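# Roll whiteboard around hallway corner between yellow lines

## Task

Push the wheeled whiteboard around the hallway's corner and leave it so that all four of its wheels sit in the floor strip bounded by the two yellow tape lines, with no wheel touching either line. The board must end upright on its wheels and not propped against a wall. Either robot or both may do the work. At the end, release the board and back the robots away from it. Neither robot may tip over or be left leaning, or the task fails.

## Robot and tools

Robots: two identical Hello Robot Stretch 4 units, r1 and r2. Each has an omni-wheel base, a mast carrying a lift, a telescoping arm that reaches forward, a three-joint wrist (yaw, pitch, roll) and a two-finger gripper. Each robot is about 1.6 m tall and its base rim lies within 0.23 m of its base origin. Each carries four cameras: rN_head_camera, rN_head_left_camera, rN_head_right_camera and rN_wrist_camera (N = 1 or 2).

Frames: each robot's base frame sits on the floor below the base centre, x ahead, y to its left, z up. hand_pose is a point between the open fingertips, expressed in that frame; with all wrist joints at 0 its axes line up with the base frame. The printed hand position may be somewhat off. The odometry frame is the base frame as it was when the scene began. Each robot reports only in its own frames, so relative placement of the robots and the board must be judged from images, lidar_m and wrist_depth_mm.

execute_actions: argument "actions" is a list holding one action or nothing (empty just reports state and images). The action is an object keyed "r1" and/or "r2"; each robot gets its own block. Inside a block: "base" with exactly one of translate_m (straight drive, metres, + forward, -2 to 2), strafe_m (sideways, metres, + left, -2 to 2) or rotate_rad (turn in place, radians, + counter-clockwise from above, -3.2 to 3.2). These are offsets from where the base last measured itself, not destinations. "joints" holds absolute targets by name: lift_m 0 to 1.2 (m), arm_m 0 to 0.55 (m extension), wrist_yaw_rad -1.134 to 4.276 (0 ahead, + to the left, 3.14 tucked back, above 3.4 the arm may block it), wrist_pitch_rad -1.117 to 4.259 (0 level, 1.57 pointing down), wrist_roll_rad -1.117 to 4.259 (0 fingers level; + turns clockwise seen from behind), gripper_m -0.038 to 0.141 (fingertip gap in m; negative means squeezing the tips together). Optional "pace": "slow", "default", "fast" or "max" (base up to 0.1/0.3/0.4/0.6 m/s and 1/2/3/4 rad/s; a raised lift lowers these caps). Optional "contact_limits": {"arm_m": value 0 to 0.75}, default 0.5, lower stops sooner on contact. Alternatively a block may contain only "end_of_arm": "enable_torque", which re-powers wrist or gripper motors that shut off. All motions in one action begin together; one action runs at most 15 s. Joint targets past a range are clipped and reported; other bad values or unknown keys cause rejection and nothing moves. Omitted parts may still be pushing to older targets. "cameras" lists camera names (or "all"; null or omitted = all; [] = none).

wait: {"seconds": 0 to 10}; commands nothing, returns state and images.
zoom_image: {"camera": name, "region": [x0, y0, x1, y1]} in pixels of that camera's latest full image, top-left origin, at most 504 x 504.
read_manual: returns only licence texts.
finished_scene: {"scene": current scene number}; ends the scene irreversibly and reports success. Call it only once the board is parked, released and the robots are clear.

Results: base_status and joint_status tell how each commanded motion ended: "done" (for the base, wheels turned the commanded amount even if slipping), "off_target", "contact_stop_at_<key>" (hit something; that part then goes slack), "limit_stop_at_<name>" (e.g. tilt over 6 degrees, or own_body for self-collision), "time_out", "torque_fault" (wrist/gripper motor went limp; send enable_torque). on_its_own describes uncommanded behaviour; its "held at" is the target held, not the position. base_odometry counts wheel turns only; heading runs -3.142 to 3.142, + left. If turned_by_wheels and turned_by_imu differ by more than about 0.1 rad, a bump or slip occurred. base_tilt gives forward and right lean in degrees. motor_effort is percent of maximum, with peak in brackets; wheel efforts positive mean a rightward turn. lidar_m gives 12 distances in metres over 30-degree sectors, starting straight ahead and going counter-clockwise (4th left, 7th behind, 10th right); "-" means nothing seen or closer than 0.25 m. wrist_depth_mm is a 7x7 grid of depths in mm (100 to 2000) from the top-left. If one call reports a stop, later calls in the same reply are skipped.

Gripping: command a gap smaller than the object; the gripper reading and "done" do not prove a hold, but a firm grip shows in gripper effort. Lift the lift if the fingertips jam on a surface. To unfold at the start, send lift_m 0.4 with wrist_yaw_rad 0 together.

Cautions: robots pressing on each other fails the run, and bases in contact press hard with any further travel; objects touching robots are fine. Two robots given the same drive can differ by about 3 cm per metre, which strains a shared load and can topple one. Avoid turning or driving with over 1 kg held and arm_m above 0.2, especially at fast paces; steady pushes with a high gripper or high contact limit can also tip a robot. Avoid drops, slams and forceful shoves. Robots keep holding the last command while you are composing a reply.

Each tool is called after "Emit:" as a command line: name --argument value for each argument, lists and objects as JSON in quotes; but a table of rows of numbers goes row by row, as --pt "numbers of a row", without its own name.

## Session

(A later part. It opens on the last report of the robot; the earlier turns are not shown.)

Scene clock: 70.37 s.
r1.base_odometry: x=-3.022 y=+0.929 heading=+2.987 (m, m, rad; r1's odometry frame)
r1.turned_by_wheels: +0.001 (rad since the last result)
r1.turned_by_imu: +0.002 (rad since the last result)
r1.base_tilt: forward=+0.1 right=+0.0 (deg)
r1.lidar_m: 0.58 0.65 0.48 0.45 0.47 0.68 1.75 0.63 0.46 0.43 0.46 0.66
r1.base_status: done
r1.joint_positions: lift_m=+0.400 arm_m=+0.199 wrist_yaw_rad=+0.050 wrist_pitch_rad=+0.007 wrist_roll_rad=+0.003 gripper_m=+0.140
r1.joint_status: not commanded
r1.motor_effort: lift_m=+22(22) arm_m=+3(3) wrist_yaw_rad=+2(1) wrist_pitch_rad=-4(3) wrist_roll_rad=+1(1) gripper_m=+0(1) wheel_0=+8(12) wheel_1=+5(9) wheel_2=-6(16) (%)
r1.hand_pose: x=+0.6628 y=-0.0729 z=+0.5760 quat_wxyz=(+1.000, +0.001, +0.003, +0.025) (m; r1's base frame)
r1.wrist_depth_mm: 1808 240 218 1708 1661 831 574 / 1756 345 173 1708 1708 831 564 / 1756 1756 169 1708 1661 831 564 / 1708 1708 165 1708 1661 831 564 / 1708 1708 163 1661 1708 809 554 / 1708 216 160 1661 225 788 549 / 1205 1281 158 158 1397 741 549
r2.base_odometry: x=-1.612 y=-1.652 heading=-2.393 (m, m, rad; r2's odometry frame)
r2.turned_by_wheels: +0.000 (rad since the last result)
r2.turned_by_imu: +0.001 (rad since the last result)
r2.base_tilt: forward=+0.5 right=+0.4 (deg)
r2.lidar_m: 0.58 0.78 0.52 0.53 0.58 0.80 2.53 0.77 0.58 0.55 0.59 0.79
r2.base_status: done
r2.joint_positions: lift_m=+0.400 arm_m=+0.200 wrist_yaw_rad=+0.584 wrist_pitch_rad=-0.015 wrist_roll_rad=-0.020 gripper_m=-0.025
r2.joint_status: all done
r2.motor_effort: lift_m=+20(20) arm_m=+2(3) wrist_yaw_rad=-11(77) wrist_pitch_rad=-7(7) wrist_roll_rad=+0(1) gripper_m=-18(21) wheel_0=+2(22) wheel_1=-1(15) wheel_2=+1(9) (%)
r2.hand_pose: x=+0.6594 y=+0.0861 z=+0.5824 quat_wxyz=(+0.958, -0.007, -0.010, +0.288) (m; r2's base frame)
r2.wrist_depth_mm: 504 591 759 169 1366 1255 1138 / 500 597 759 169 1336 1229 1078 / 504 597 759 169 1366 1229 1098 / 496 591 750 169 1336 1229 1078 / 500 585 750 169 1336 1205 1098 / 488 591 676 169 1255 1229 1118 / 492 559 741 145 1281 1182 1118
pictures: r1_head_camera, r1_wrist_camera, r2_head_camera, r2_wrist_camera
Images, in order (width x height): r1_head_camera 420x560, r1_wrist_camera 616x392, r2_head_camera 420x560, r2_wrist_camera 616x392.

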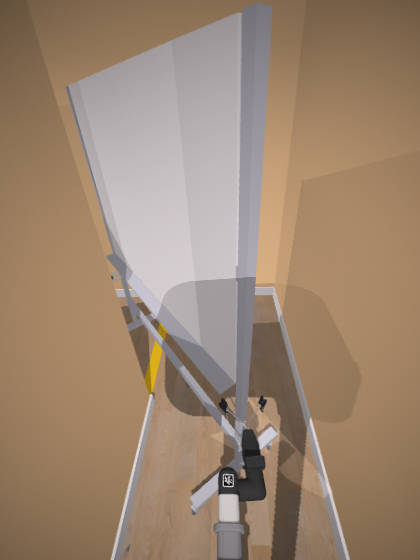

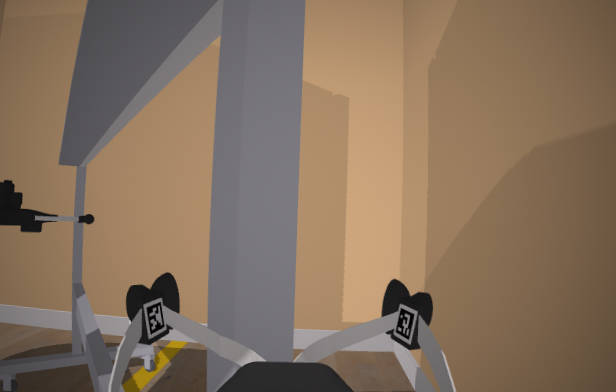

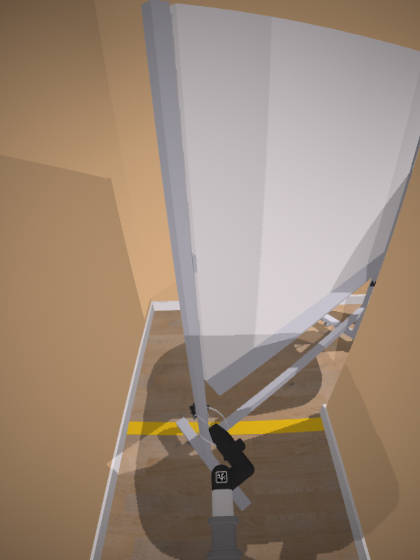

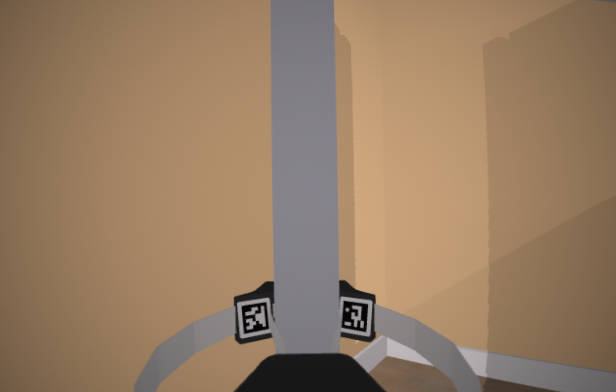

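Emit:
execute_actions --actions '[{"r1": {"base": {"translate_m": 0.14}}, "r2": {"base": {"translate_m": -0.11}, "joints": {"wrist_yaw_rad": 0.70}, "pace": "slow"}}]' --cameras '["r1_head_camera", "r1_wrist_camera", "r2_wrist_camera"]'

Scene clock: 73.30 s.
r1.base_odometry: x=-3.160 y=+0.951 heading=+2.988 (m, m, rad; r1's odometry frame)
r1.turned_by_wheels: +0.000 (rad since the last result)
r1.turned_by_imu: +0.002 (rad since the last result)
r1.base_tilt: forward=+0.2 right=+0.0 (deg)
r1.lidar_m: 0.57 0.65 0.46 0.45 0.48 0.68 1.72 0.64 0.47 0.42 0.47 0.66
r1.base_status: done
r1.joint_positions: lift_m=+0.400 arm_m=+0.199 wrist_yaw_rad=+0.052 wrist_pitch_rad=+0.007 wrist_roll_rad=+0.003 gripper_m=+0.140
r1.joint_status: not commanded
r1.motor_effort: lift_m=+21(22) arm_m=+3(3) wrist_yaw_rad=-3(11) wrist_pitch_rad=-3(6) wrist_roll_rad=+1(1) gripper_m=-1(1) wheel_0=+7(11) wheel_1=+2(7) wheel_2=-4(14) (%)
r1.hand_pose: x=+0.6630 y=-0.0723 z=+0.5761 quat_wxyz=(+1.000, +0.001, +0.003, +0.026) (m; r1's base frame)
r1.wrist_depth_mm: 262 237 232 154 1576 842 580 / 375 379 1537 154 1576 854 569 / 820 1537 1576 154 1576 831 569 / 1537 1576 1576 154 1537 831 564 / 1537 1537 1537 154 1499 820 559 / 1576 206 178 154 224 741 554 / 668 1336 1336 143 1366 723 554
r2.base_odometry: x=-1.532 y=-1.577 heading=-2.393 (m, m, rad; r2's odometry frame)
r2.turned_by_wheels: +0.000 (rad since the last result)
r2.turned_by_imu: +0.001 (rad since the last result)
r2.base_tilt: forward=+0.6 right=+0.4 (deg)
r2.lidar_m: 0.58 0.77 0.57 0.52 0.57 0.78 2.54 0.80 0.58 0.52 0.58 0.82
r2.base_status: done
r2.joint_positions: lift_m=+0.400 arm_m=+0.200 wrist_yaw_rad=+0.697 wrist_pitch_rad=-0.015 wrist_roll_rad=-0.020 gripper_m=-0.024
r2.joint_status: all done
r2.motor_effort: lift_m=+20(20) arm_m=+2(2) wrist_yaw_rad=+9(46) wrist_pitch_rad=-6(8) wrist_roll_rad=+1(0) gripper_m=-18(19) wheel_0=-5(14) wheel_1=-4(8) wheel_2=+3(10) (%)
r2.hand_pose: x=+0.6479 y=+0.1180 z=+0.5824 quat_wxyz=(+0.940, -0.007, -0.010, +0.341) (m; r2's base frame)
r2.wrist_depth_mm: 477 549 691 169 1255 1308 1160 / 480 559 691 168 1205 1336 1182 / 477 559 691 168 1205 1336 1205 / 477 559 683 168 1229 1397 1182 / 480 559 676 168 1205 1397 1182 / 473 554 615 167 189 1397 1182 / 473 525 654 167 1138 1255 1205
pictures: r1_head_camera, r1_wrist_camera, r2_wrist_camera
Images, in order (width x height): r1_head_camera 420x560, r1_wrist_camera 616x392, r2_wrist_camera 616x392.

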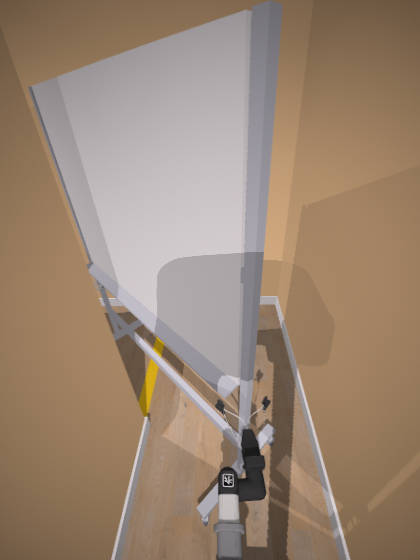

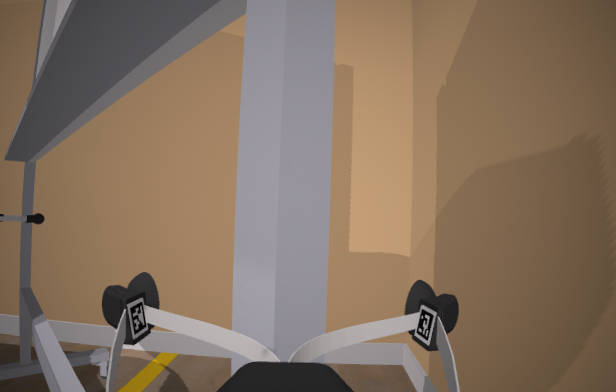

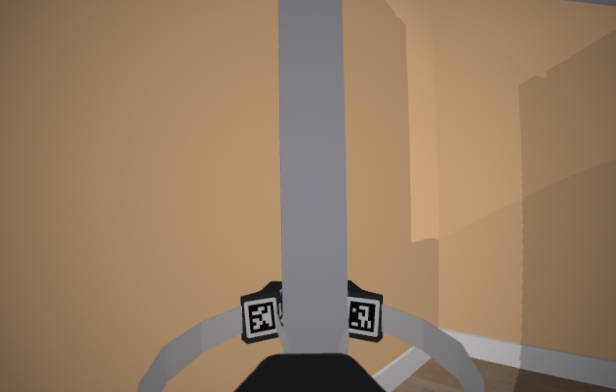

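Emit:
execute_actions --actions '[{"r1": {"base": {"translate_m": 0.15}}, "r2": {"base": {"translate_m": -0.09}, "joints": {"wrist_yaw_rad": 0.82}, "pace": "slow"}}]' --cameras '["r1_wrist_camera", "r2_head_camera"]'

Scene clock: 75.67 s.
r1.base_odometry: x=-3.308 y=+0.973 heading=+2.988 (m, m, rad; r1's odometry frame)
r1.turned_by_wheels: +0.001 (rad since the last result)
r1.turned_by_imu: +0.002 (rad since the last result)
r1.base_tilt: forward=+0.2 right=+0.0 (deg)
r1.lidar_m: 0.44 0.65 0.46 0.45 0.48 0.67 1.73 0.66 0.46 0.44 0.48 0.66
r1.base_status: done
r1.joint_positions: lift_m=+0.400 arm_m=+0.199 wrist_yaw_rad=+0.051 wrist_pitch_rad=+0.007 wrist_roll_rad=+0.003 gripper_m=+0.140
r1.joint_status: not commanded
r1.motor_effort: lift_m=+22(22) arm_m=+3(3) wrist_yaw_rad=-2(13) wrist_pitch_rad=-5(5) wrist_roll_rad=+1(0) gripper_m=-1(0) wheel_0=+7(16) wheel_1=+4(8) wheel_2=-5(14) (%)
r1.hand_pose: x=+0.6629 y=-0.0727 z=+0.5760 quat_wxyz=(+1.000, +0.001, +0.004, +0.025) (m; r1's base frame)
r1.wrist_depth_mm: 244 239 1430 153 1397 842 580 / 342 1430 1430 151 1397 842 569 / 1430 1397 1397 150 1366 842 574 / 1430 1430 1397 149 1366 842 569 / 1397 1397 1430 149 1366 831 564 / 1397 211 1366 149 229 750 554 / 1366 1366 1336 143 1336 732 559
r2.base_odometry: x=-1.466 y=-1.516 heading=-2.394 (m, m, rad; r2's odometry frame)
r2.turned_by_wheels: +0.000 (rad since the last result)
r2.turned_by_imu: +0.001 (rad since the last result)
r2.base_tilt: forward=+0.5 right=+0.5 (deg)
r2.lidar_m: 0.59 0.77 0.55 0.55 0.57 0.81 2.58 0.79 0.57 0.54 0.57 0.81
r2.base_status: done
r2.joint_positions: lift_m=+0.400 arm_m=+0.200 wrist_yaw_rad=+0.818 wrist_pitch_rad=-0.015 wrist_roll_rad=-0.020 gripper_m=-0.024
r2.joint_status: all done
r2.motor_effort: lift_m=+20(20) arm_m=+1(2) wrist_yaw_rad=+5(67) wrist_pitch_rad=-7(8) wrist_roll_rad=+0(0) gripper_m=-18(19) wheel_0=-3(17) wheel_1=-2(6) wheel_2=+3(10) (%)
r2.hand_pose: x=+0.6316 y=+0.1507 z=+0.5823 quat_wxyz=(+0.918, -0.006, -0.011, +0.398) (m; r2's base frame)
r2.wrist_depth_mm: 455 525 627 168 976 1366 1281 / 459 525 615 168 976 1366 1281 / 462 525 627 168 946 1366 1255 / 459 530 627 167 976 1366 1308 / 462 521 621 168 960 1366 1308 / 452 517 574 168 189 1336 1281 / 452 496 597 167 931 1229 1255
pictures: r1_wrist_camera, r2_head_camera
Images, in order (width x height): r1_wrist_camera 616x392, r2_head_camera 420x560.

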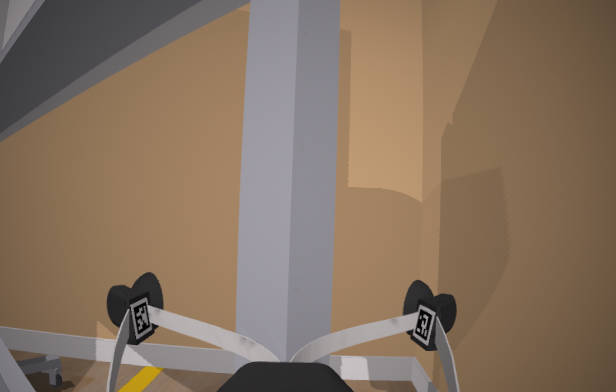

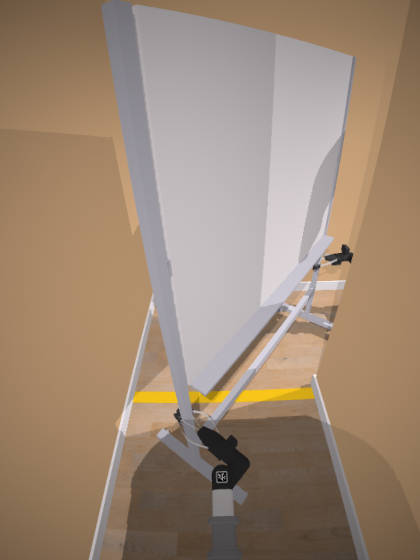

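Emit:
execute_actions --actions '[{"r1": {"base": {"translate_m": 0.05}, "pace": "slow"}, "r2": {"base": {"strafe_m": -0.10}, "joints": {"wrist_yaw_rad": 0.93, "arm_m": 0.12}, "pace": "slow"}}]' --cameras '["r1_wrist_camera", "r2_head_camera", "r2_wrist_camera"]'

Scene clock: 78.53 s.
r1.base_odometry: x=-3.357 y=+0.981 heading=+2.989 (m, m, rad; r1's odometry frame)
r1.turned_by_wheels: +0.001 (rad since the last result)
r1.turned_by_imu: +0.002 (rad since the last result)
r1.base_tilt: forward=+0.2 right=+0.0 (deg)
r1.lidar_m: 0.46 0.65 0.47 0.44 0.47 0.67 1.72 0.65 0.47 0.44 0.47 0.66
r1.base_status: done
r1.joint_positions: lift_m=+0.400 arm_m=+0.199 wrist_yaw_rad=+0.051 wrist_pitch_rad=+0.007 wrist_roll_rad=+0.003 gripper_m=+0.140
r1.joint_status: not commanded
r1.motor_effort: lift_m=+21(21) arm_m=+3(3) wrist_yaw_rad=-3(7) wrist_pitch_rad=-3(5) wrist_roll_rad=+1(1) gripper_m=-1(2) wheel_0=+9(11) wheel_1=+6(6) wheel_2=-6(11) (%)
r1.hand_pose: x=+0.6629 y=-0.0726 z=+0.5761 quat_wxyz=(+1.000, +0.001, +0.003, +0.025) (m; r1's base frame)
r1.wrist_depth_mm: 243 246 1366 168 1336 842 585 / 1366 1366 1336 168 1336 854 574 / 1366 1366 1336 169 1366 842 574 / 1366 1336 162 169 1308 842 569 / 1366 1336 160 170 1308 831 564 / 1336 208 158 1308 219 809 554 / 1308 1308 157 153 1281 741 554
r2.base_odometry: x=-1.534 y=-1.442 heading=-2.393 (m, m, rad; r2's odometry frame)
r2.turned_by_wheels: +0.001 (rad since the last result)
r2.turned_by_imu: +0.002 (rad since the last result)
r2.base_tilt: forward=+0.6 right=+0.4 (deg)
r2.lidar_m: 0.50 0.50 0.67 0.64 0.68 0.98 2.75 0.64 0.46 0.44 0.48 0.69
r2.base_status: done
r2.joint_positions: lift_m=+0.400 arm_m=+0.121 wrist_yaw_rad=+0.934 wrist_pitch_rad=-0.014 wrist_roll_rad=-0.020 gripper_m=-0.024
r2.joint_status: all done
r2.motor_effort: lift_m=+20(20) arm_m=-8(14) wrist_yaw_rad=-12(59) wrist_pitch_rad=-8(9) wrist_roll_rad=+0(0) gripper_m=-17(18) wheel_0=+5(11) wheel_1=+0(11) wheel_2=+4(6) (%)
r2.hand_pose: x=+0.5341 y=+0.1800 z=+0.5822 quat_wxyz=(+0.893, -0.006, -0.011, +0.450) (m; r2's base frame)
r2.wrist_depth_mm: 525 591 676 170 960 1255 1366 / 530 591 691 169 976 1229 1397 / 525 585 676 169 946 1229 1397 / 530 591 668 168 946 1205 1366 / 525 585 676 169 960 1182 1430 / 517 585 634 168 878 1205 1336 / 517 559 676 143 891 1205 1281
pictures: r1_wrist_camera, r2_head_camera, r2_wrist_camera
Images, in order (width x height): r1_wrist_camera 616x392, r2_head_camera 420x560, r2_wrist_camera 616x392.

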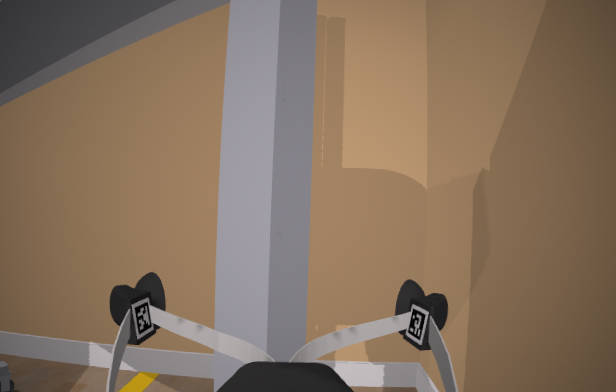

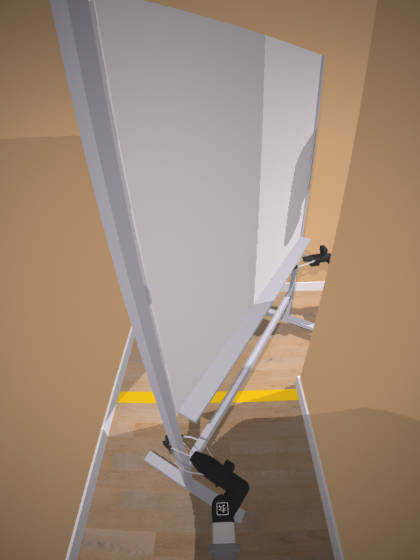

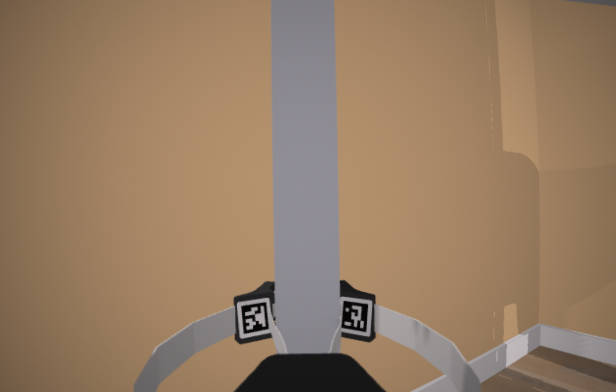

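Emit:
execute_actions --actions '[{"r1": {"base": {"translate_m": 0.20}}, "r2": {"base": {"translate_m": -0.065}, "joints": {"wrist_yaw_rad": 1.04}, "pace": "slow"}}]' --cameras '["r1_wrist_camera", "r1_head_camera", "r2_head_camera", "r2_wrist_camera"]'

Scene clock: 80.83 s.
r1.base_odometry: x=-3.555 y=+1.011 heading=+2.989 (m, m, rad; r1's odometry frame)
r1.turned_by_wheels: +0.000 (rad since the last result)
r1.turned_by_imu: +0.001 (rad since the last result)
r1.base_tilt: forward=+0.1 right=+0.1 (deg)
r1.lidar_m: 0.35 0.64 0.47 0.45 0.48 0.68 1.74 0.64 0.48 0.45 0.47 0.68
r1.base_status: done
r1.joint_positions: lift_m=+0.400 arm_m=+0.199 wrist_yaw_rad=+0.050 wrist_pitch_rad=+0.007 wrist_roll_rad=+0.003 gripper_m=+0.140
r1.joint_status: not commanded
r1.motor_effort: lift_m=+22(22) arm_m=+3(3) wrist_yaw_rad=+1(11) wrist_pitch_rad=-3(4) wrist_roll_rad=+1(1) gripper_m=-1(0) wheel_0=+5(15) wheel_1=+3(9) wheel_2=-5(17) (%)
r1.hand_pose: x=+0.6628 y=-0.0730 z=+0.5761 quat_wxyz=(+1.000, +0.001, +0.003, +0.025) (m; r1's base frame)
r1.wrist_depth_mm: 244 1160 1182 159 1118 854 591 / 1182 1138 1160 157 1118 854 574 / 1160 1118 1138 156 1118 854 580 / 1138 1160 1138 154 1138 842 574 / 1160 1138 1138 154 1118 831 564 / 1138 208 1118 155 223 809 554 / 1118 1118 1118 148 1078 732 559
r2.base_odometry: x=-1.487 y=-1.398 heading=-2.393 (m, m, rad; r2's odometry frame)
r2.turned_by_wheels: +0.000 (rad since the last result)
r2.turned_by_imu: +0.000 (rad since the last result)
r2.base_tilt: forward=+0.6 right=+0.4 (deg)
r2.lidar_m: 0.48 0.49 0.68 0.64 0.69 0.96 2.69 0.63 0.46 0.42 0.47 0.67
r2.base_status: done
r2.joint_positions: lift_m=+0.400 arm_m=+0.121 wrist_yaw_rad=+1.042 wrist_pitch_rad=-0.014 wrist_roll_rad=-0.020 gripper_m=-0.025
r2.joint_status: all done
r2.motor_effort: lift_m=+20(20) arm_m=-6(8) wrist_yaw_rad=-6(50) wrist_pitch_rad=-11(8) wrist_roll_rad=+1(0) gripper_m=-17(19) wheel_0=-2(10) wheel_1=-1(7) wheel_2=+2(1) (%)
r2.hand_pose: x=+0.5131 y=+0.2049 z=+0.5823 quat_wxyz=(+0.867, -0.005, -0.011, +0.498) (m; r2's base frame)
r2.wrist_depth_mm: 525 585 647 169 842 1042 1255 / 521 580 654 169 842 991 1255 / 525 580 640 169 842 1008 1229 / 525 574 647 168 842 1008 1205 / 525 574 654 168 842 991 1205 / 525 564 609 169 788 1042 1205 / 521 544 634 166 809 1008 1182
pictures: r1_head_camera, r1_wrist_camera, r2_head_camera, r2_wrist_camera
Images, in order (width x height): r1_head_camera 420x560, r1_wrist_camera 616x392, r2_head_camera 420x560, r2_wrist_camera 616x392.

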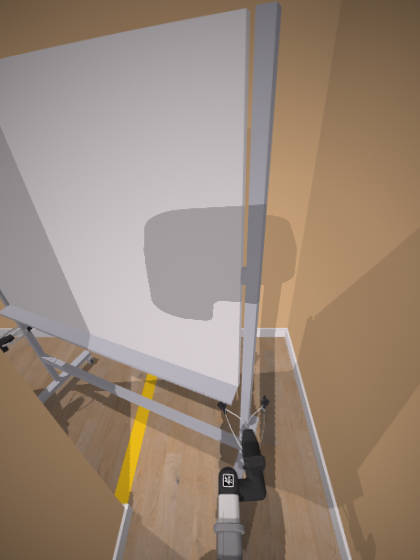

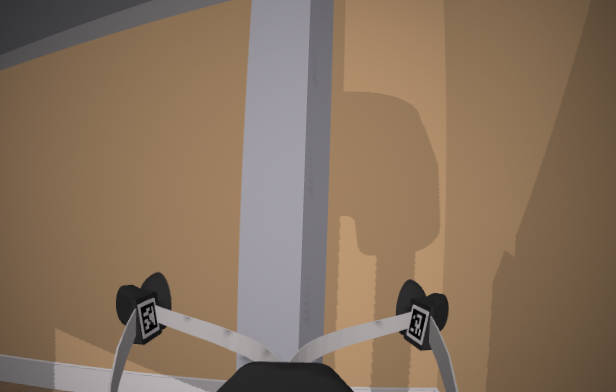

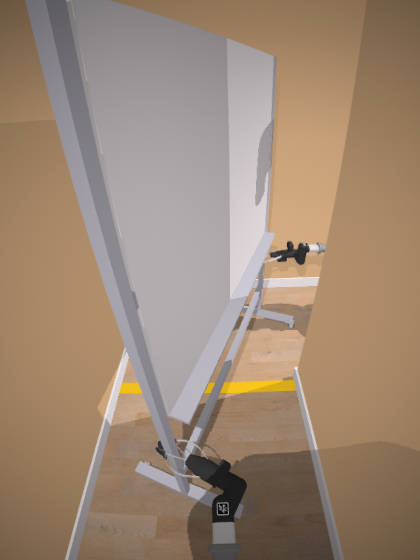

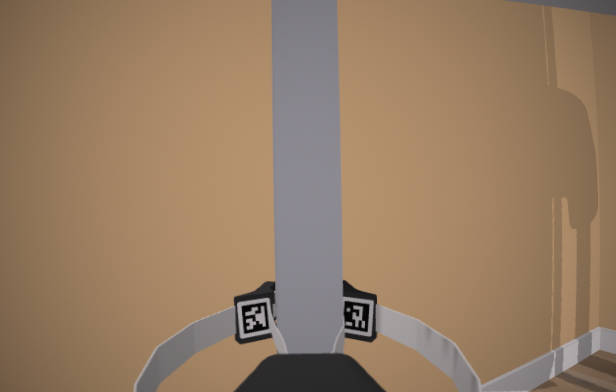

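Emit:
execute_actions --actions '[{"r1": {"base": {"translate_m": 0.06}, "joints": {"arm_m": 0.36}, "pace": "slow"}, "r2": {"base": {"translate_m": -0.04}, "joints": {"wrist_yaw_rad": 1.16}, "pace": "slow"}}]' --cameras '["r1_wrist_camera", "r1_head_camera", "r2_head_camera", "r2_wrist_camera"]'

Scene clock: 84.20 s.
r1.base_odometry: x=-3.614 y=+1.020 heading=+2.990 (m, m, rad; r1's odometry frame)
r1.turned_by_wheels: +0.001 (rad since the last result)
r1.turned_by_imu: +0.002 (rad since the last result)
r1.base_tilt: forward=+0.1 right=+0.0 (deg)
r1.lidar_m: 0.51 0.78 0.47 0.44 0.47 0.68 1.74 0.64 0.46 0.44 0.47 0.68
r1.base_status: done
r1.joint_positions: lift_m=+0.400 arm_m=+0.359 wrist_yaw_rad=+0.050 wrist_pitch_rad=+0.007 wrist_roll_rad=+0.003 gripper_m=+0.140
r1.joint_status: all done
r1.motor_effort: lift_m=+22(22) arm_m=+8(10) wrist_yaw_rad=+1(20) wrist_pitch_rad=-4(4) wrist_roll_rad=+1(2) gripper_m=+1(1) wheel_0=+8(15) wheel_1=+5(9) wheel_2=-6(9) (%)
r1.hand_pose: x=+0.8219 y=-0.0730 z=+0.5761 quat_wxyz=(+1.000, +0.001, +0.003, +0.025) (m; r1's base frame)
r1.wrist_depth_mm: 931 931 917 155 917 866 591 / 931 931 917 154 904 866 585 / 931 917 917 153 904 842 580 / 931 917 917 152 891 854 580 / 917 904 904 154 891 842 574 / 904 211 891 157 216 820 564 / 904 904 891 148 878 750 564
r2.base_odometry: x=-1.457 y=-1.371 heading=-2.393 (m, m, rad; r2's odometry frame)
r2.turned_by_wheels: +0.000 (rad since the last result)
r2.turned_by_imu: +0.001 (rad since the last result)
r2.base_tilt: forward=+0.6 right=+0.5 (deg)
r2.lidar_m: 0.48 0.48 0.67 0.62 0.68 0.96 2.65 0.62 0.47 0.43 0.48 0.66
r2.base_status: done
r2.joint_positions: lift_m=+0.400 arm_m=+0.121 wrist_yaw_rad=+1.164 wrist_pitch_rad=-0.014 wrist_roll_rad=-0.020 gripper_m=-0.025
r2.joint_status: all done
r2.motor_effort: lift_m=+20(20) arm_m=-6(6) wrist_yaw_rad=-12(65) wrist_pitch_rad=-7(8) wrist_roll_rad=+1(1) gripper_m=-15(17) wheel_0=+0(16) wheel_1=+1(11) wheel_2=+1(5) (%)
r2.hand_pose: x=+0.4865 y=+0.2303 z=+0.5823 quat_wxyz=(+0.835, -0.004, -0.011, +0.550) (m; r2's base frame)
r2.wrist_depth_mm: 521 559 621 168 768 842 960 / 525 564 621 168 759 866 976 / 530 574 621 168 759 842 960 / 525 564 615 167 750 831 960 / 525 564 621 168 750 842 976 / 525 559 190 167 732 854 931 / 521 549 603 161 723 854 946
pictures: r1_head_camera, r1_wrist_camera, r2_head_camera, r2_wrist_camera
Images, in order (width x height): r1_head_camera 420x560, r1_wrist_camera 616x392, r2_head_camera 420x560, r2_wrist_camera 616x392.

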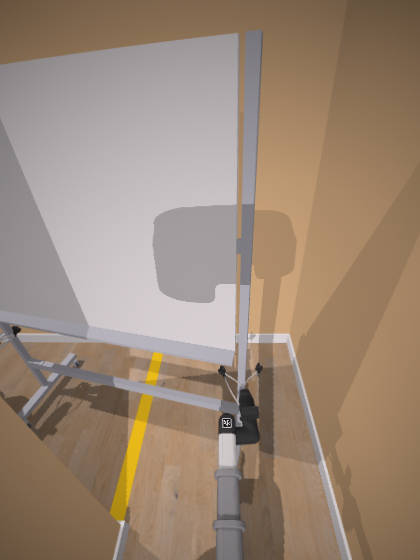

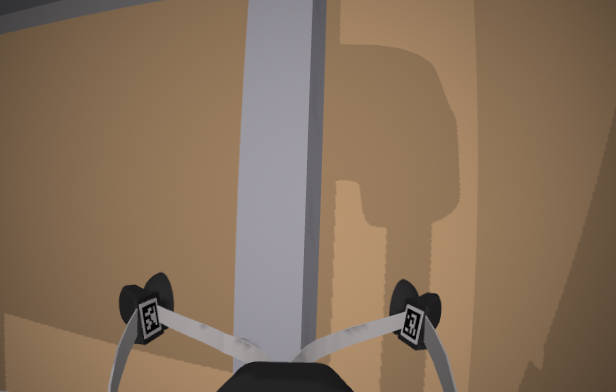

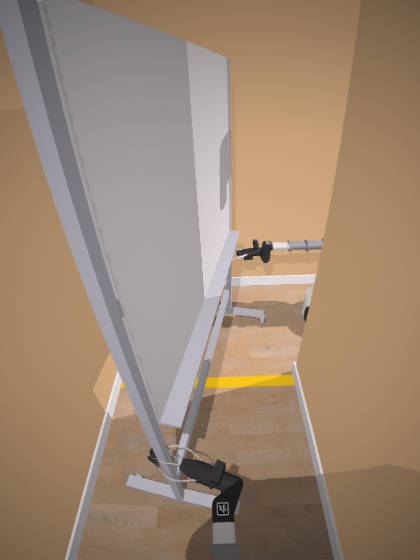

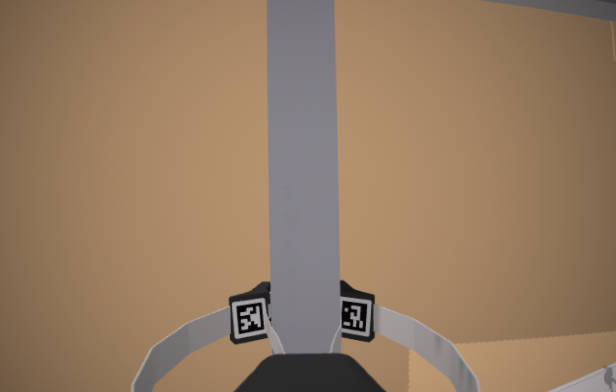

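Emit:
execute_actions --actions '[{"r1": {"joints": {"arm_m": 0.15}, "pace": "max"}, "r2": {"base": {"translate_m": -0.25}, "joints": {"wrist_yaw_rad": 1.27}, "pace": "slow"}}]' --cameras '["r1_head_camera", "r2_head_camera", "r2_wrist_camera"]'

Scene clock: 88.17 s.
r1.base_odometry: x=-3.614 y=+1.020 heading=+2.989 (m, m, rad; r1's odometry frame)
r1.turned_by_wheels: +0.000 (rad since the last result)
r1.turned_by_imu: +0.001 (rad since the last result)
r1.base_tilt: forward=+0.1 right=+0.0 (deg)
r1.lidar_m: 0.75 0.61 0.47 0.43 0.47 0.67 1.74 0.65 0.47 0.43 0.48 0.65
r1.base_status: not commanded
r1.joint_positions: lift_m=+0.400 arm_m=+0.151 wrist_yaw_rad=+0.050 wrist_pitch_rad=+0.007 wrist_roll_rad=+0.003 gripper_m=+0.140
r1.joint_status: all done
r1.motor_effort: lift_m=+22(22) arm_m=-7(9) wrist_yaw_rad=+1(2) wrist_pitch_rad=-4(5) wrist_roll_rad=+1(1) gripper_m=-1(1) wheel_0=+7(8) wheel_1=+4(5) wheel_2=-5(6) (%)
r1.hand_pose: x=+0.6145 y=-0.0729 z=+0.5760 quat_wxyz=(+1.000, +0.001, +0.003, +0.025) (m; r1's base frame)
r1.wrist_depth_mm: 384 1138 1138 1138 1138 842 585 / 377 1138 1138 1118 1118 854 574 / 384 1138 1118 1118 1118 866 574 / 389 1138 1118 1098 1118 842 574 / 370 1118 1118 1118 1118 831 569 / 368 212 1098 1098 227 750 559 / 366 1098 1118 151 1098 732 564
r2.base_odometry: x=-1.274 y=-1.201 heading=-2.393 (m, m, rad; r2's odometry frame)
r2.turned_by_wheels: -0.001 (rad since the last result)
r2.turned_by_imu: +0.000 (rad since the last result)
r2.base_tilt: forward=+0.6 right=+0.4 (deg)
r2.lidar_m: 0.51 0.46 0.66 0.65 0.68 0.97 2.39 0.63 0.46 0.43 0.48 0.68
r2.base_status: done
r2.joint_positions: lift_m=+0.400 arm_m=+0.121 wrist_yaw_rad=+1.262 wrist_pitch_rad=-0.014 wrist_roll_rad=-0.020 gripper_m=-0.025
r2.joint_status: all done
r2.on_its_own: wrist_yaw_rad is at rest, and its effort (+21) is outside its rest range (-13 to +13)
r2.motor_effort: lift_m=+20(20) arm_m=-7(6) wrist_yaw_rad=+21(58) wrist_pitch_rad=-9(11) wrist_roll_rad=+1(1) gripper_m=-17(19) wheel_0=-4(13) wheel_1=-4(7) wheel_2=+1(6) (%)
r2.hand_pose: x=+0.4629 y=+0.2483 z=+0.5821 quat_wxyz=(+0.807, -0.004, -0.011, +0.590) (m; r2's base frame)
r2.wrist_depth_mm: 535 564 615 167 699 768 831 / 535 569 615 168 715 759 831 / 539 569 603 167 715 768 831 / 539 569 609 167 699 768 831 / 539 569 609 167 699 759 831 / 539 564 591 166 187 759 831 / 530 559 597 165 691 759 831
pictures: r1_head_camera, r2_head_camera, r2_wrist_camera
Images, in order (width x height): r1_head_camera 420x560, r2_head_camera 420x560, r2_wrist_camera 616x392.

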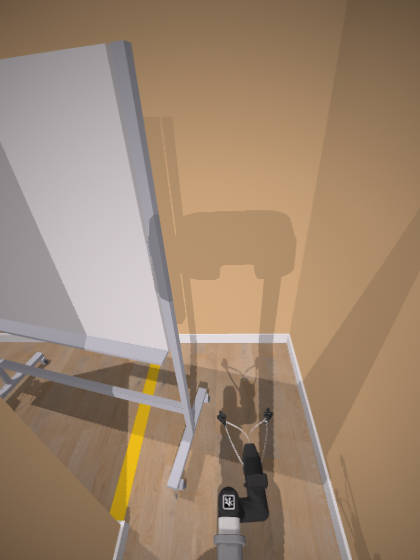

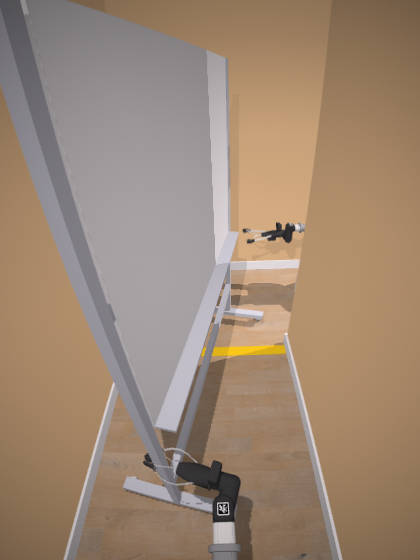

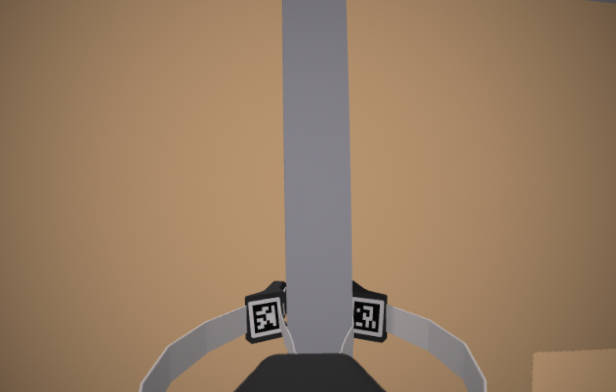

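Emit:
execute_actions --actions '[{"r2": {"base": {"translate_m": -0.45}, "joints": {"wrist_yaw_rad": 1.30}}, "r1": {"joints": {"arm_m": 0.0}}}]' --cameras '["r1_head_left_camera", "r2_head_camera", "r2_wrist_camera", "r2_head_left_camera"]'

Scene clock: 91.40 s.
r1.base_odometry: x=-3.614 y=+1.020 heading=+2.989 (m, m, rad; r1's odometry frame)
r1.turned_by_wheels: +0.000 (rad since the last result)
r1.turned_by_imu: +0.001 (rad since the last result)
r1.base_tilt: forward=+0.1 right=+0.0 (deg)
r1.lidar_m: 1.46 0.98 0.47 0.45 0.46 0.67 1.74 0.66 0.47 0.44 0.47 0.68
r1.base_status: not commanded
r1.joint_positions: lift_m=+0.400 arm_m=+0.001 wrist_yaw_rad=+0.050 wrist_pitch_rad=+0.007 wrist_roll_rad=+0.003 gripper_m=+0.140
r1.joint_status: all done
r1.motor_effort: lift_m=+22(22) arm_m=-7(5) wrist_yaw_rad=-1(3) wrist_pitch_rad=-4(5) wrist_roll_rad=+1(1) gripper_m=+0(1) wheel_0=+7(7) wheel_1=+4(4) wheel_2=-5(5) (%)
r1.hand_pose: x=+0.4646 y=-0.0729 z=+0.5760 quat_wxyz=(+1.000, +0.001, +0.003, +0.025) (m; r1's base frame)
r1.wrist_depth_mm: 1336 1336 1308 1308 1308 842 585 / 1308 1281 1281 1308 1281 854 574 / 1308 1336 1281 1281 1308 866 580 / 1281 1281 1281 1281 1255 842 569 / 1281 1255 1281 1255 1255 831 564 / 1281 212 1255 1255 227 759 559 / 1281 1229 1255 151 1229 732 564
r2.base_odometry: x=-0.944 y=-0.895 heading=-2.394 (m, m, rad; r2's odometry frame)
r2.turned_by_wheels: +0.000 (rad since the last result)
r2.turned_by_imu: +0.000 (rad since the last result)
r2.base_tilt: forward=+0.6 right=+0.4 (deg)
r2.lidar_m: 0.51 0.44 0.69 0.65 0.68 0.99 1.94 0.61 0.43 0.40 0.45 0.65
r2.base_status: done
r2.joint_positions: lift_m=+0.400 arm_m=+0.121 wrist_yaw_rad=+1.295 wrist_pitch_rad=-0.014 wrist_roll_rad=-0.020 gripper_m=-0.025
r2.joint_status: all done
r2.motor_effort: lift_m=+20(20) arm_m=-6(6) wrist_yaw_rad=+13(48) wrist_pitch_rad=-11(10) wrist_roll_rad=+0(1) gripper_m=-18(17) wheel_0=-1(9) wheel_1=-3(12) wheel_2=+0(10) (%)
r2.hand_pose: x=+0.4546 y=+0.2538 z=+0.5821 quat_wxyz=(+0.798, -0.004, -0.011, +0.603) (m; r2's base frame)
r2.wrist_depth_mm: 549 580 615 167 707 759 820 / 554 585 615 168 699 750 820 / 549 574 615 167 707 750 820 / 544 580 615 167 691 750 798 / 544 574 609 167 691 741 809 / 549 580 609 167 189 768 809 / 549 569 603 166 691 741 798
pictures: r1_head_left_camera, r2_head_camera, r2_head_left_camera, r2_wrist_camera
Images, in order (width x height): r1_head_left_camera 420x672, r2_head_camera 420x560, r2_head_left_camera 420x672, r2_wrist_camera 616x392.

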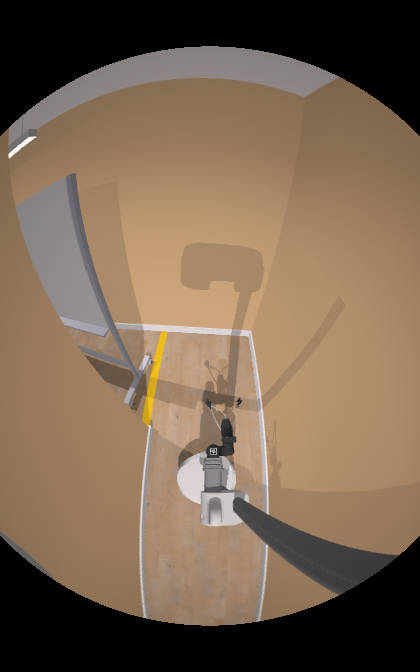

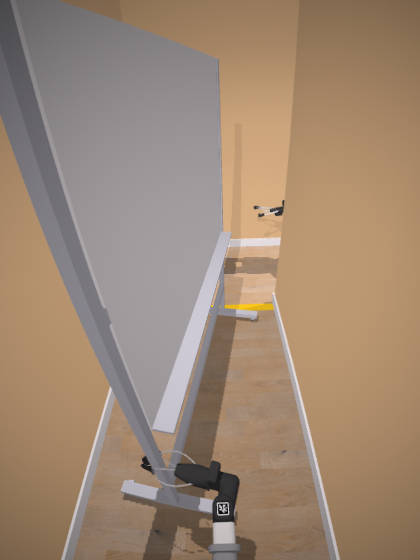

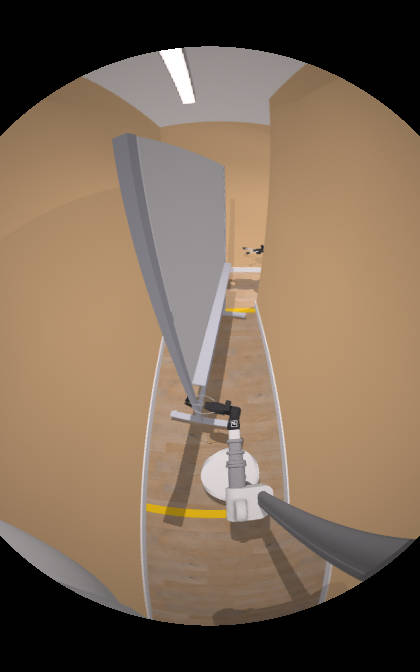

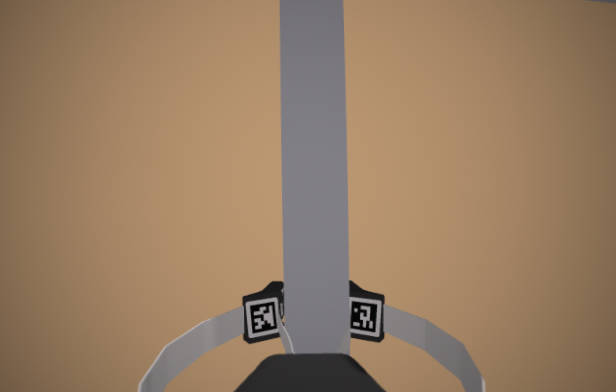

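Emit:
execute_actions --actions '[{"r2": {"base": {"translate_m": -0.33}, "joints": {"wrist_yaw_rad": 1.34}}}]' --cameras '[]'

Emit:
execute_actions --actions '[{"r2": {"joints": {"gripper_m": 0.13}, "pace": "fast"}}]' --cameras '["r1_head_left_camera", "r2_head_camera", "r2_wrist_camera", "r2_head_left_camera"]'

Scene clock: 94.07 s.
r1.base_odometry: x=-3.614 y=+1.020 heading=+2.989 (m, m, rad; r1's odometry frame)
r1.turned_by_wheels: +0.000 (rad since the last result)
r1.turned_by_imu: +0.001 (rad since the last result)
r1.base_tilt: forward=+0.1 right=+0.0 (deg)
r1.lidar_m: 1.46 1.36 0.46 0.44 0.47 0.67 1.75 0.64 0.48 0.45 0.48 0.66
r1.base_status: not commanded
r1.joint_positions: lift_m=+0.400 arm_m=+0.001 wrist_yaw_rad=+0.050 wrist_pitch_rad=+0.007 wrist_roll_rad=+0.003 gripper_m=+0.140
r1.joint_status: not commanded
r1.motor_effort: lift_m=+21(22) arm_m=-7(7) wrist_yaw_rad=+0(2) wrist_pitch_rad=-5(4) wrist_roll_rad=+2(1) gripper_m=-1(1) wheel_0=+6(6) wheel_1=+4(5) wheel_2=-5(5) (%)
r1.hand_pose: x=+0.4646 y=-0.0729 z=+0.5760 quat_wxyz=(+1.000, +0.001, +0.003, +0.025) (m; r1's base frame)
r1.wrist_depth_mm: 1308 1308 1308 1281 1308 842 591 / 1308 1336 1308 1281 1281 866 574 / 1308 1308 1281 1281 1281 842 574 / 1308 1281 1281 1281 1255 842 574 / 1308 1281 1255 1255 1255 831 564 / 1281 211 1281 1229 227 759 554 / 1255 1255 1255 151 1229 723 559
r2.base_odometry: x=-0.702 y=-0.671 heading=-2.394 (m, m, rad; r2's odometry frame)
r2.turned_by_wheels: +0.000 (rad since the last result)
r2.turned_by_imu: +0.000 (rad since the last result)
r2.base_tilt: forward=+0.6 right=+0.4 (deg)
r2.lidar_m: 0.50 0.46 0.69 0.66 0.69 0.98 1.61 1.18 0.85 0.42 0.43 0.63
r2.base_status: done
r2.joint_positions: lift_m=+0.400 arm_m=+0.121 wrist_yaw_rad=+1.334 wrist_pitch_rad=-0.014 wrist_roll_rad=-0.020 gripper_m=-0.025
r2.joint_status: all done
r2.on_its_own: wrist_yaw_rad is at rest, and its effort (+16) is outside its rest range (-13 to +13)
r2.motor_effort: lift_m=+20(20) arm_m=-6(6) wrist_yaw_rad=+16(50) wrist_pitch_rad=-11(11) wrist_roll_rad=-1(0) gripper_m=-18(18) wheel_0=-3(13) wheel_1=-2(10) wheel_2=+1(5) (%)
r2.hand_pose: x=+0.4446 y=+0.2600 z=+0.5821 quat_wxyz=(+0.786, -0.003, -0.012, +0.619) (m; r2's base frame)
r2.wrist_depth_mm: 564 580 621 168 691 741 778 / 564 591 621 167 691 715 778 / 564 591 615 168 683 732 778 / 564 580 621 167 691 723 768 / 564 585 621 167 691 732 788 / 559 591 609 167 189 723 778 / 559 580 609 167 683 732 768
pictures: none
No camera images: the call's "cameras" was empty. Leave "cameras" out to get every camera's image.

Scene clock: 96.43 s.
r1.base_odometry: x=-3.614 y=+1.020 heading=+2.989 (m, m, rad; r1's odometry frame)
r1.turned_by_wheels: +0.000 (rad since the last result)
r1.turned_by_imu: +0.001 (rad since the last result)
r1.base_tilt: forward=+0.2 right=+0.1 (deg)
r1.lidar_m: 1.46 1.36 0.47 0.45 0.47 0.67 1.75 0.64 0.47 0.44 0.48 0.68
r1.base_status: not commanded
r1.joint_positions: lift_m=+0.400 arm_m=+0.001 wrist_yaw_rad=+0.050 wrist_pitch_rad=+0.007 wrist_roll_rad=+0.003 gripper_m=+0.140
r1.joint_status: not commanded
r1.motor_effort: lift_m=+22(21) arm_m=-7(7) wrist_yaw_rad=+2(2) wrist_pitch_rad=-4(5) wrist_roll_rad=+1(1) gripper_m=-1(0) wheel_0=+6(6) wheel_1=+4(4) wheel_2=-5(5) (%)
r1.hand_pose: x=+0.4646 y=-0.0729 z=+0.5760 quat_wxyz=(+1.000, +0.001, +0.003, +0.025) (m; r1's base frame)
r1.wrist_depth_mm: 1281 1366 1308 1308 1281 842 591 / 1308 1281 1281 1308 1255 842 574 / 1308 1281 1281 1308 1229 842 574 / 1308 1281 1281 1281 1255 842 574 / 1281 1308 1281 1281 1281 831 564 / 1308 211 1255 1281 227 759 559 / 1229 1255 1255 151 1229 732 559
r2.base_odometry: x=-0.702 y=-0.671 heading=-2.394 (m, m, rad; r2's odometry frame)
r2.turned_by_wheels: +0.000 (rad since the last result)
r2.turned_by_imu: +0.001 (rad since the last result)
r2.base_tilt: forward=+0.6 right=+0.4 (deg)
r2.lidar_m: 0.53 0.46 0.69 0.64 0.70 1.01 1.62 1.17 0.87 0.42 0.46 0.62
r2.base_status: not commanded
r2.joint_positions: lift_m=+0.400 arm_m=+0.121 wrist_yaw_rad=+1.340 wrist_pitch_rad=-0.014 wrist_roll_rad=-0.020 gripper_m=+0.130
r2.joint_status: all done
r2.motor_effort: lift_m=+20(20) arm_m=-6(6) wrist_yaw_rad=+1(16) wrist_pitch_rad=-10(10) wrist_roll_rad=+0(1) gripper_m=+0(16) wheel_0=-3(3) wheel_1=-2(2) wheel_2=+1(1) (%)
r2.hand_pose: x=+0.4432 y=+0.2607 z=+0.5822 quat_wxyz=(+0.784, -0.003, -0.012, +0.621) (m; r2's base frame)
r2.wrist_depth_mm: 564 585 621 175 699 741 768 / 559 591 615 176 683 732 778 / 564 585 615 176 683 723 768 / 559 585 615 175 683 723 759 / 559 585 609 175 683 723 768 / 559 569 603 175 661 715 750 / 559 585 615 143 683 723 759
pictures: r1_head_left_camera, r2_head_camera, r2_head_left_camera, r2_wrist_camera
Images, in order (width x height): r1_head_left_camera 420x672, r2_head_camera 420x560, r2_head_left_camera 420x672, r2_wrist_camera 616x392.

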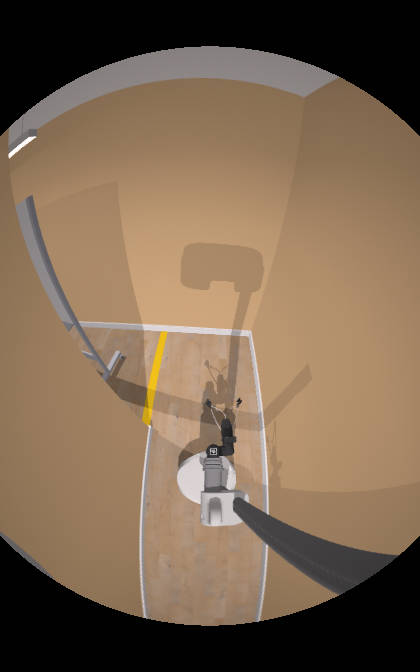

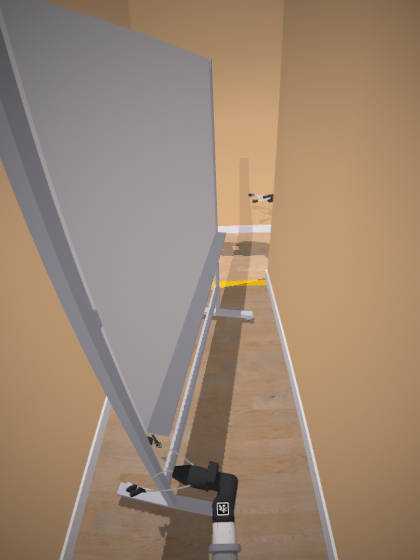

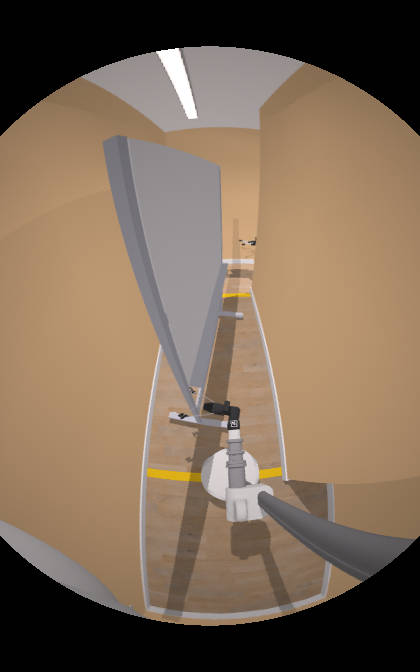

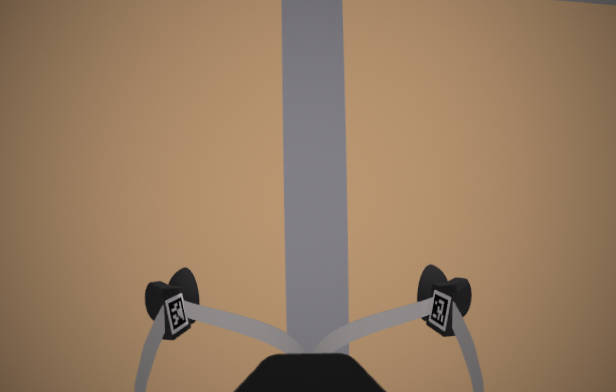

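Emit:
execute_actions --actions '[{"r2": {"base": {"strafe_m": -0.12}, "pace": "fast"}}]' --cameras '["r2_wrist_camera"]'

Emit:
execute_actions --actions '[{"r2": {"base": {"translate_m": -0.5}, "joints": {"arm_m": 0.0}, "pace": "fast"}}]' --cameras '["r2_head_camera", "r2_head_left_camera", "r1_head_left_camera"]'

Scene clock: 97.90 s.
r1.base_odometry: x=-3.614 y=+1.020 heading=+2.989 (m, m, rad; r1's odometry frame)
r1.turned_by_wheels: +0.000 (rad since the last result)
r1.turned_by_imu: +0.000 (rad since the last result)
r1.base_tilt: forward=+0.1 right=+0.0 (deg)
r1.lidar_m: 1.46 1.34 0.48 0.45 0.47 0.66 1.74 0.66 0.48 0.44 0.49 0.66
r1.base_status: not commanded
r1.joint_positions: lift_m=+0.400 arm_m=+0.001 wrist_yaw_rad=+0.050 wrist_pitch_rad=+0.007 wrist_roll_rad=+0.003 gripper_m=+0.140
r1.joint_status: not commanded
r1.motor_effort: lift_m=+21(22) arm_m=-7(7) wrist_yaw_rad=+2(1) wrist_pitch_rad=-4(5) wrist_roll_rad=+1(1) gripper_m=+0(1) wheel_0=+7(7) wheel_1=+4(4) wheel_2=-5(5) (%)
r1.hand_pose: x=+0.4646 y=-0.0729 z=+0.5760 quat_wxyz=(+1.000, +0.001, +0.003, +0.025) (m; r1's base frame)
r1.wrist_depth_mm: 1308 1308 1281 1308 1281 842 585 / 1308 1308 1308 1308 1255 842 574 / 1308 1308 1281 1281 1255 842 574 / 1281 1308 1255 1255 1281 842 569 / 1281 1308 1255 1255 1255 831 569 / 1281 212 1255 1255 227 750 554 / 1255 1229 1255 151 1229 741 564
r2.base_odometry: x=-0.784 y=-0.583 heading=-2.394 (m, m, rad; r2's odometry frame)
r2.turned_by_wheels: +0.000 (rad since the last result)
r2.turned_by_imu: +0.001 (rad since the last result)
r2.base_tilt: forward=+0.6 right=+0.5 (deg)
r2.lidar_m: 0.83 0.51 0.81 0.77 0.83 1.16 1.61 1.03 0.31 0.28 0.32 0.47
r2.base_status: done
r2.joint_positions: lift_m=+0.400 arm_m=+0.121 wrist_yaw_rad=+1.340 wrist_pitch_rad=-0.014 wrist_roll_rad=-0.020 gripper_m=+0.130
r2.joint_status: not commanded
r2.motor_effort: lift_m=+20(20) arm_m=-5(6) wrist_yaw_rad=+0(1) wrist_pitch_rad=-8(9) wrist_roll_rad=+0(0) gripper_m=-1(2) wheel_0=-1(11) wheel_1=+0(8) wheel_2=+1(6) (%)
r2.hand_pose: x=+0.4431 y=+0.2608 z=+0.5822 quat_wxyz=(+0.784, -0.003, -0.012, +0.621) (m; r2's base frame)
r2.wrist_depth_mm: 661 699 732 290 258 255 253 / 668 699 741 315 820 854 904 / 668 699 741 768 820 866 917 / 668 715 723 768 798 854 904 / 676 707 732 768 820 842 931 / 668 683 715 768 788 866 931 / 668 683 723 143 820 854 891
pictures: r2_wrist_camera
Images, in order (width x height): r2_wrist_camera 616x392.

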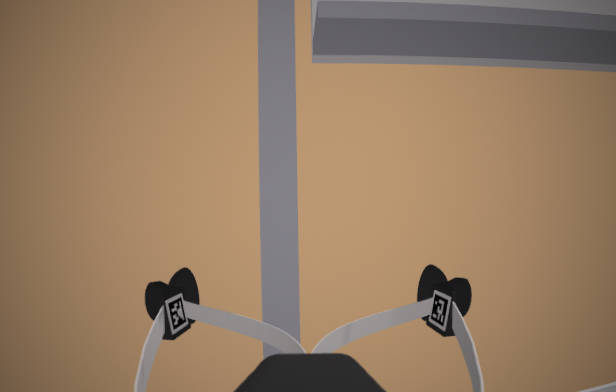

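Scene clock: 100.50 s.
r1.base_odometry: x=-3.614 y=+1.020 heading=+2.989 (m, m, rad; r1's odometry frame)
r1.turned_by_wheels: +0.000 (rad since the last result)
r1.turned_by_imu: +0.001 (rad since the last result)
r1.base_tilt: forward=+0.1 right=-0.1 (deg)
r1.lidar_m: 1.46 1.35 0.47 0.44 0.48 0.67 1.75 0.65 0.47 0.44 0.47 0.66
r1.base_status: not commanded
r1.joint_positions: lift_m=+0.400 arm_m=+0.001 wrist_yaw_rad=+0.050 wrist_pitch_rad=+0.007 wrist_roll_rad=+0.003 gripper_m=+0.140
r1.joint_status: not commanded
r1.motor_effort: lift_m=+22(22) arm_m=-7(7) wrist_yaw_rad=+0(1) wrist_pitch_rad=-4(3) wrist_roll_rad=+1(0) gripper_m=+0(0) wheel_0=+7(7) wheel_1=+4(4) wheel_2=-5(5) (%)
r1.hand_pose: x=+0.4646 y=-0.0729 z=+0.5760 quat_wxyz=(+1.000, +0.001, +0.003, +0.025) (m; r1's base frame)
r1.wrist_depth_mm: 1336 1308 1308 1281 1308 842 580 / 1308 1308 1281 1281 1308 842 580 / 1308 1308 1281 1281 1255 842 574 / 1308 1281 1281 1281 1255 842 574 / 1281 1255 1281 1255 1229 831 569 / 1255 211 1255 1281 227 759 554 / 1255 1255 1255 151 1255 732 564
r2.base_odometry: x=-0.417 y=-0.243 heading=-2.394 (m, m, rad; r2's odometry frame)
r2.turned_by_wheels: +0.000 (rad since the last result)
r2.turned_by_imu: +0.001 (rad since the last result)
r2.base_tilt: forward=+0.6 right=+0.4 (deg)
r2.lidar_m: 1.02 0.97 0.83 0.78 0.84 1.13 1.08 1.00 0.75 0.70 0.55 0.51
r2.base_status: done
r2.joint_positions: lift_m=+0.400 arm_m=+0.001 wrist_yaw_rad=+1.340 wrist_pitch_rad=-0.014 wrist_roll_rad=-0.020 gripper_m=+0.130
r2.joint_status: all done
r2.motor_effort: lift_m=+20(20) arm_m=-7(8) wrist_yaw_rad=-1(0) wrist_pitch_rad=-8(7) wrist_roll_rad=+0(0) gripper_m=-1(2) wheel_0=+1(8) wheel_1=+0(8) wheel_2=-1(8) (%)
r2.hand_pose: x=+0.3232 y=+0.2608 z=+0.5823 quat_wxyz=(+0.784, -0.003, -0.012, +0.621) (m; r2's base frame)
r2.wrist_depth_mm: 691 699 759 788 820 866 904 / 683 723 741 778 831 878 931 / 676 715 750 788 842 904 931 / 676 707 741 788 820 878 904 / 676 715 750 778 820 866 946 / 683 707 741 798 809 866 931 / 676 707 741 143 820 878 904
pictures: r1_head_left_camera, r2_head_camera, r2_head_left_camera
Images, in order (width x height): r1_head_left_camera 420x672, r2_head_camera 420x560, r2_head_left_camera 420x672.

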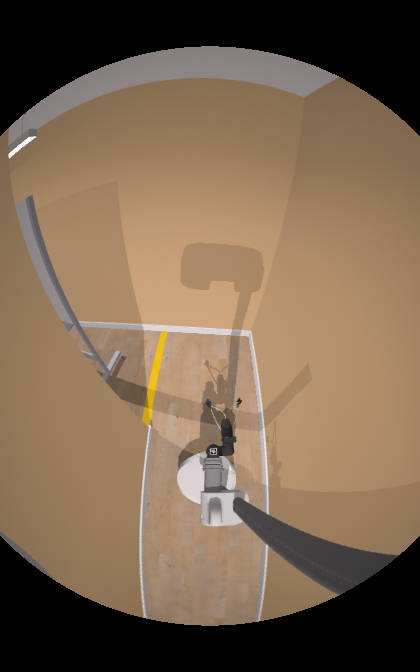

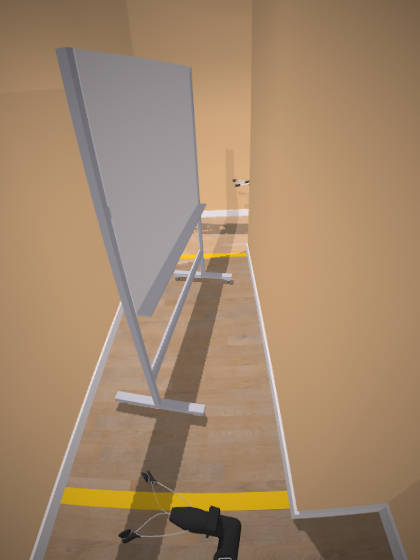

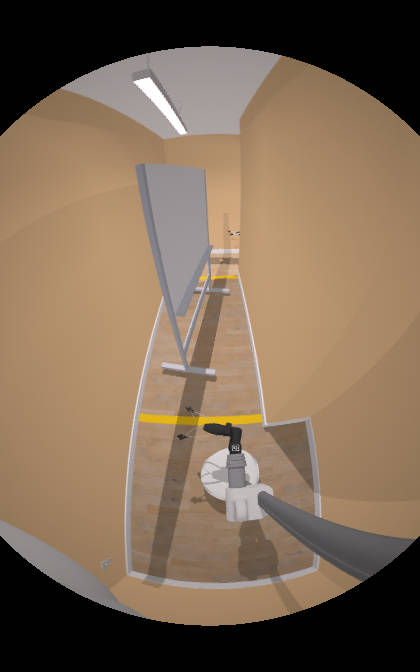

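The board is parked between the lines, clear of the walls, and both robots are away from it.

Emit:
finished_scene --scene 1

The scene is finished: the task was done.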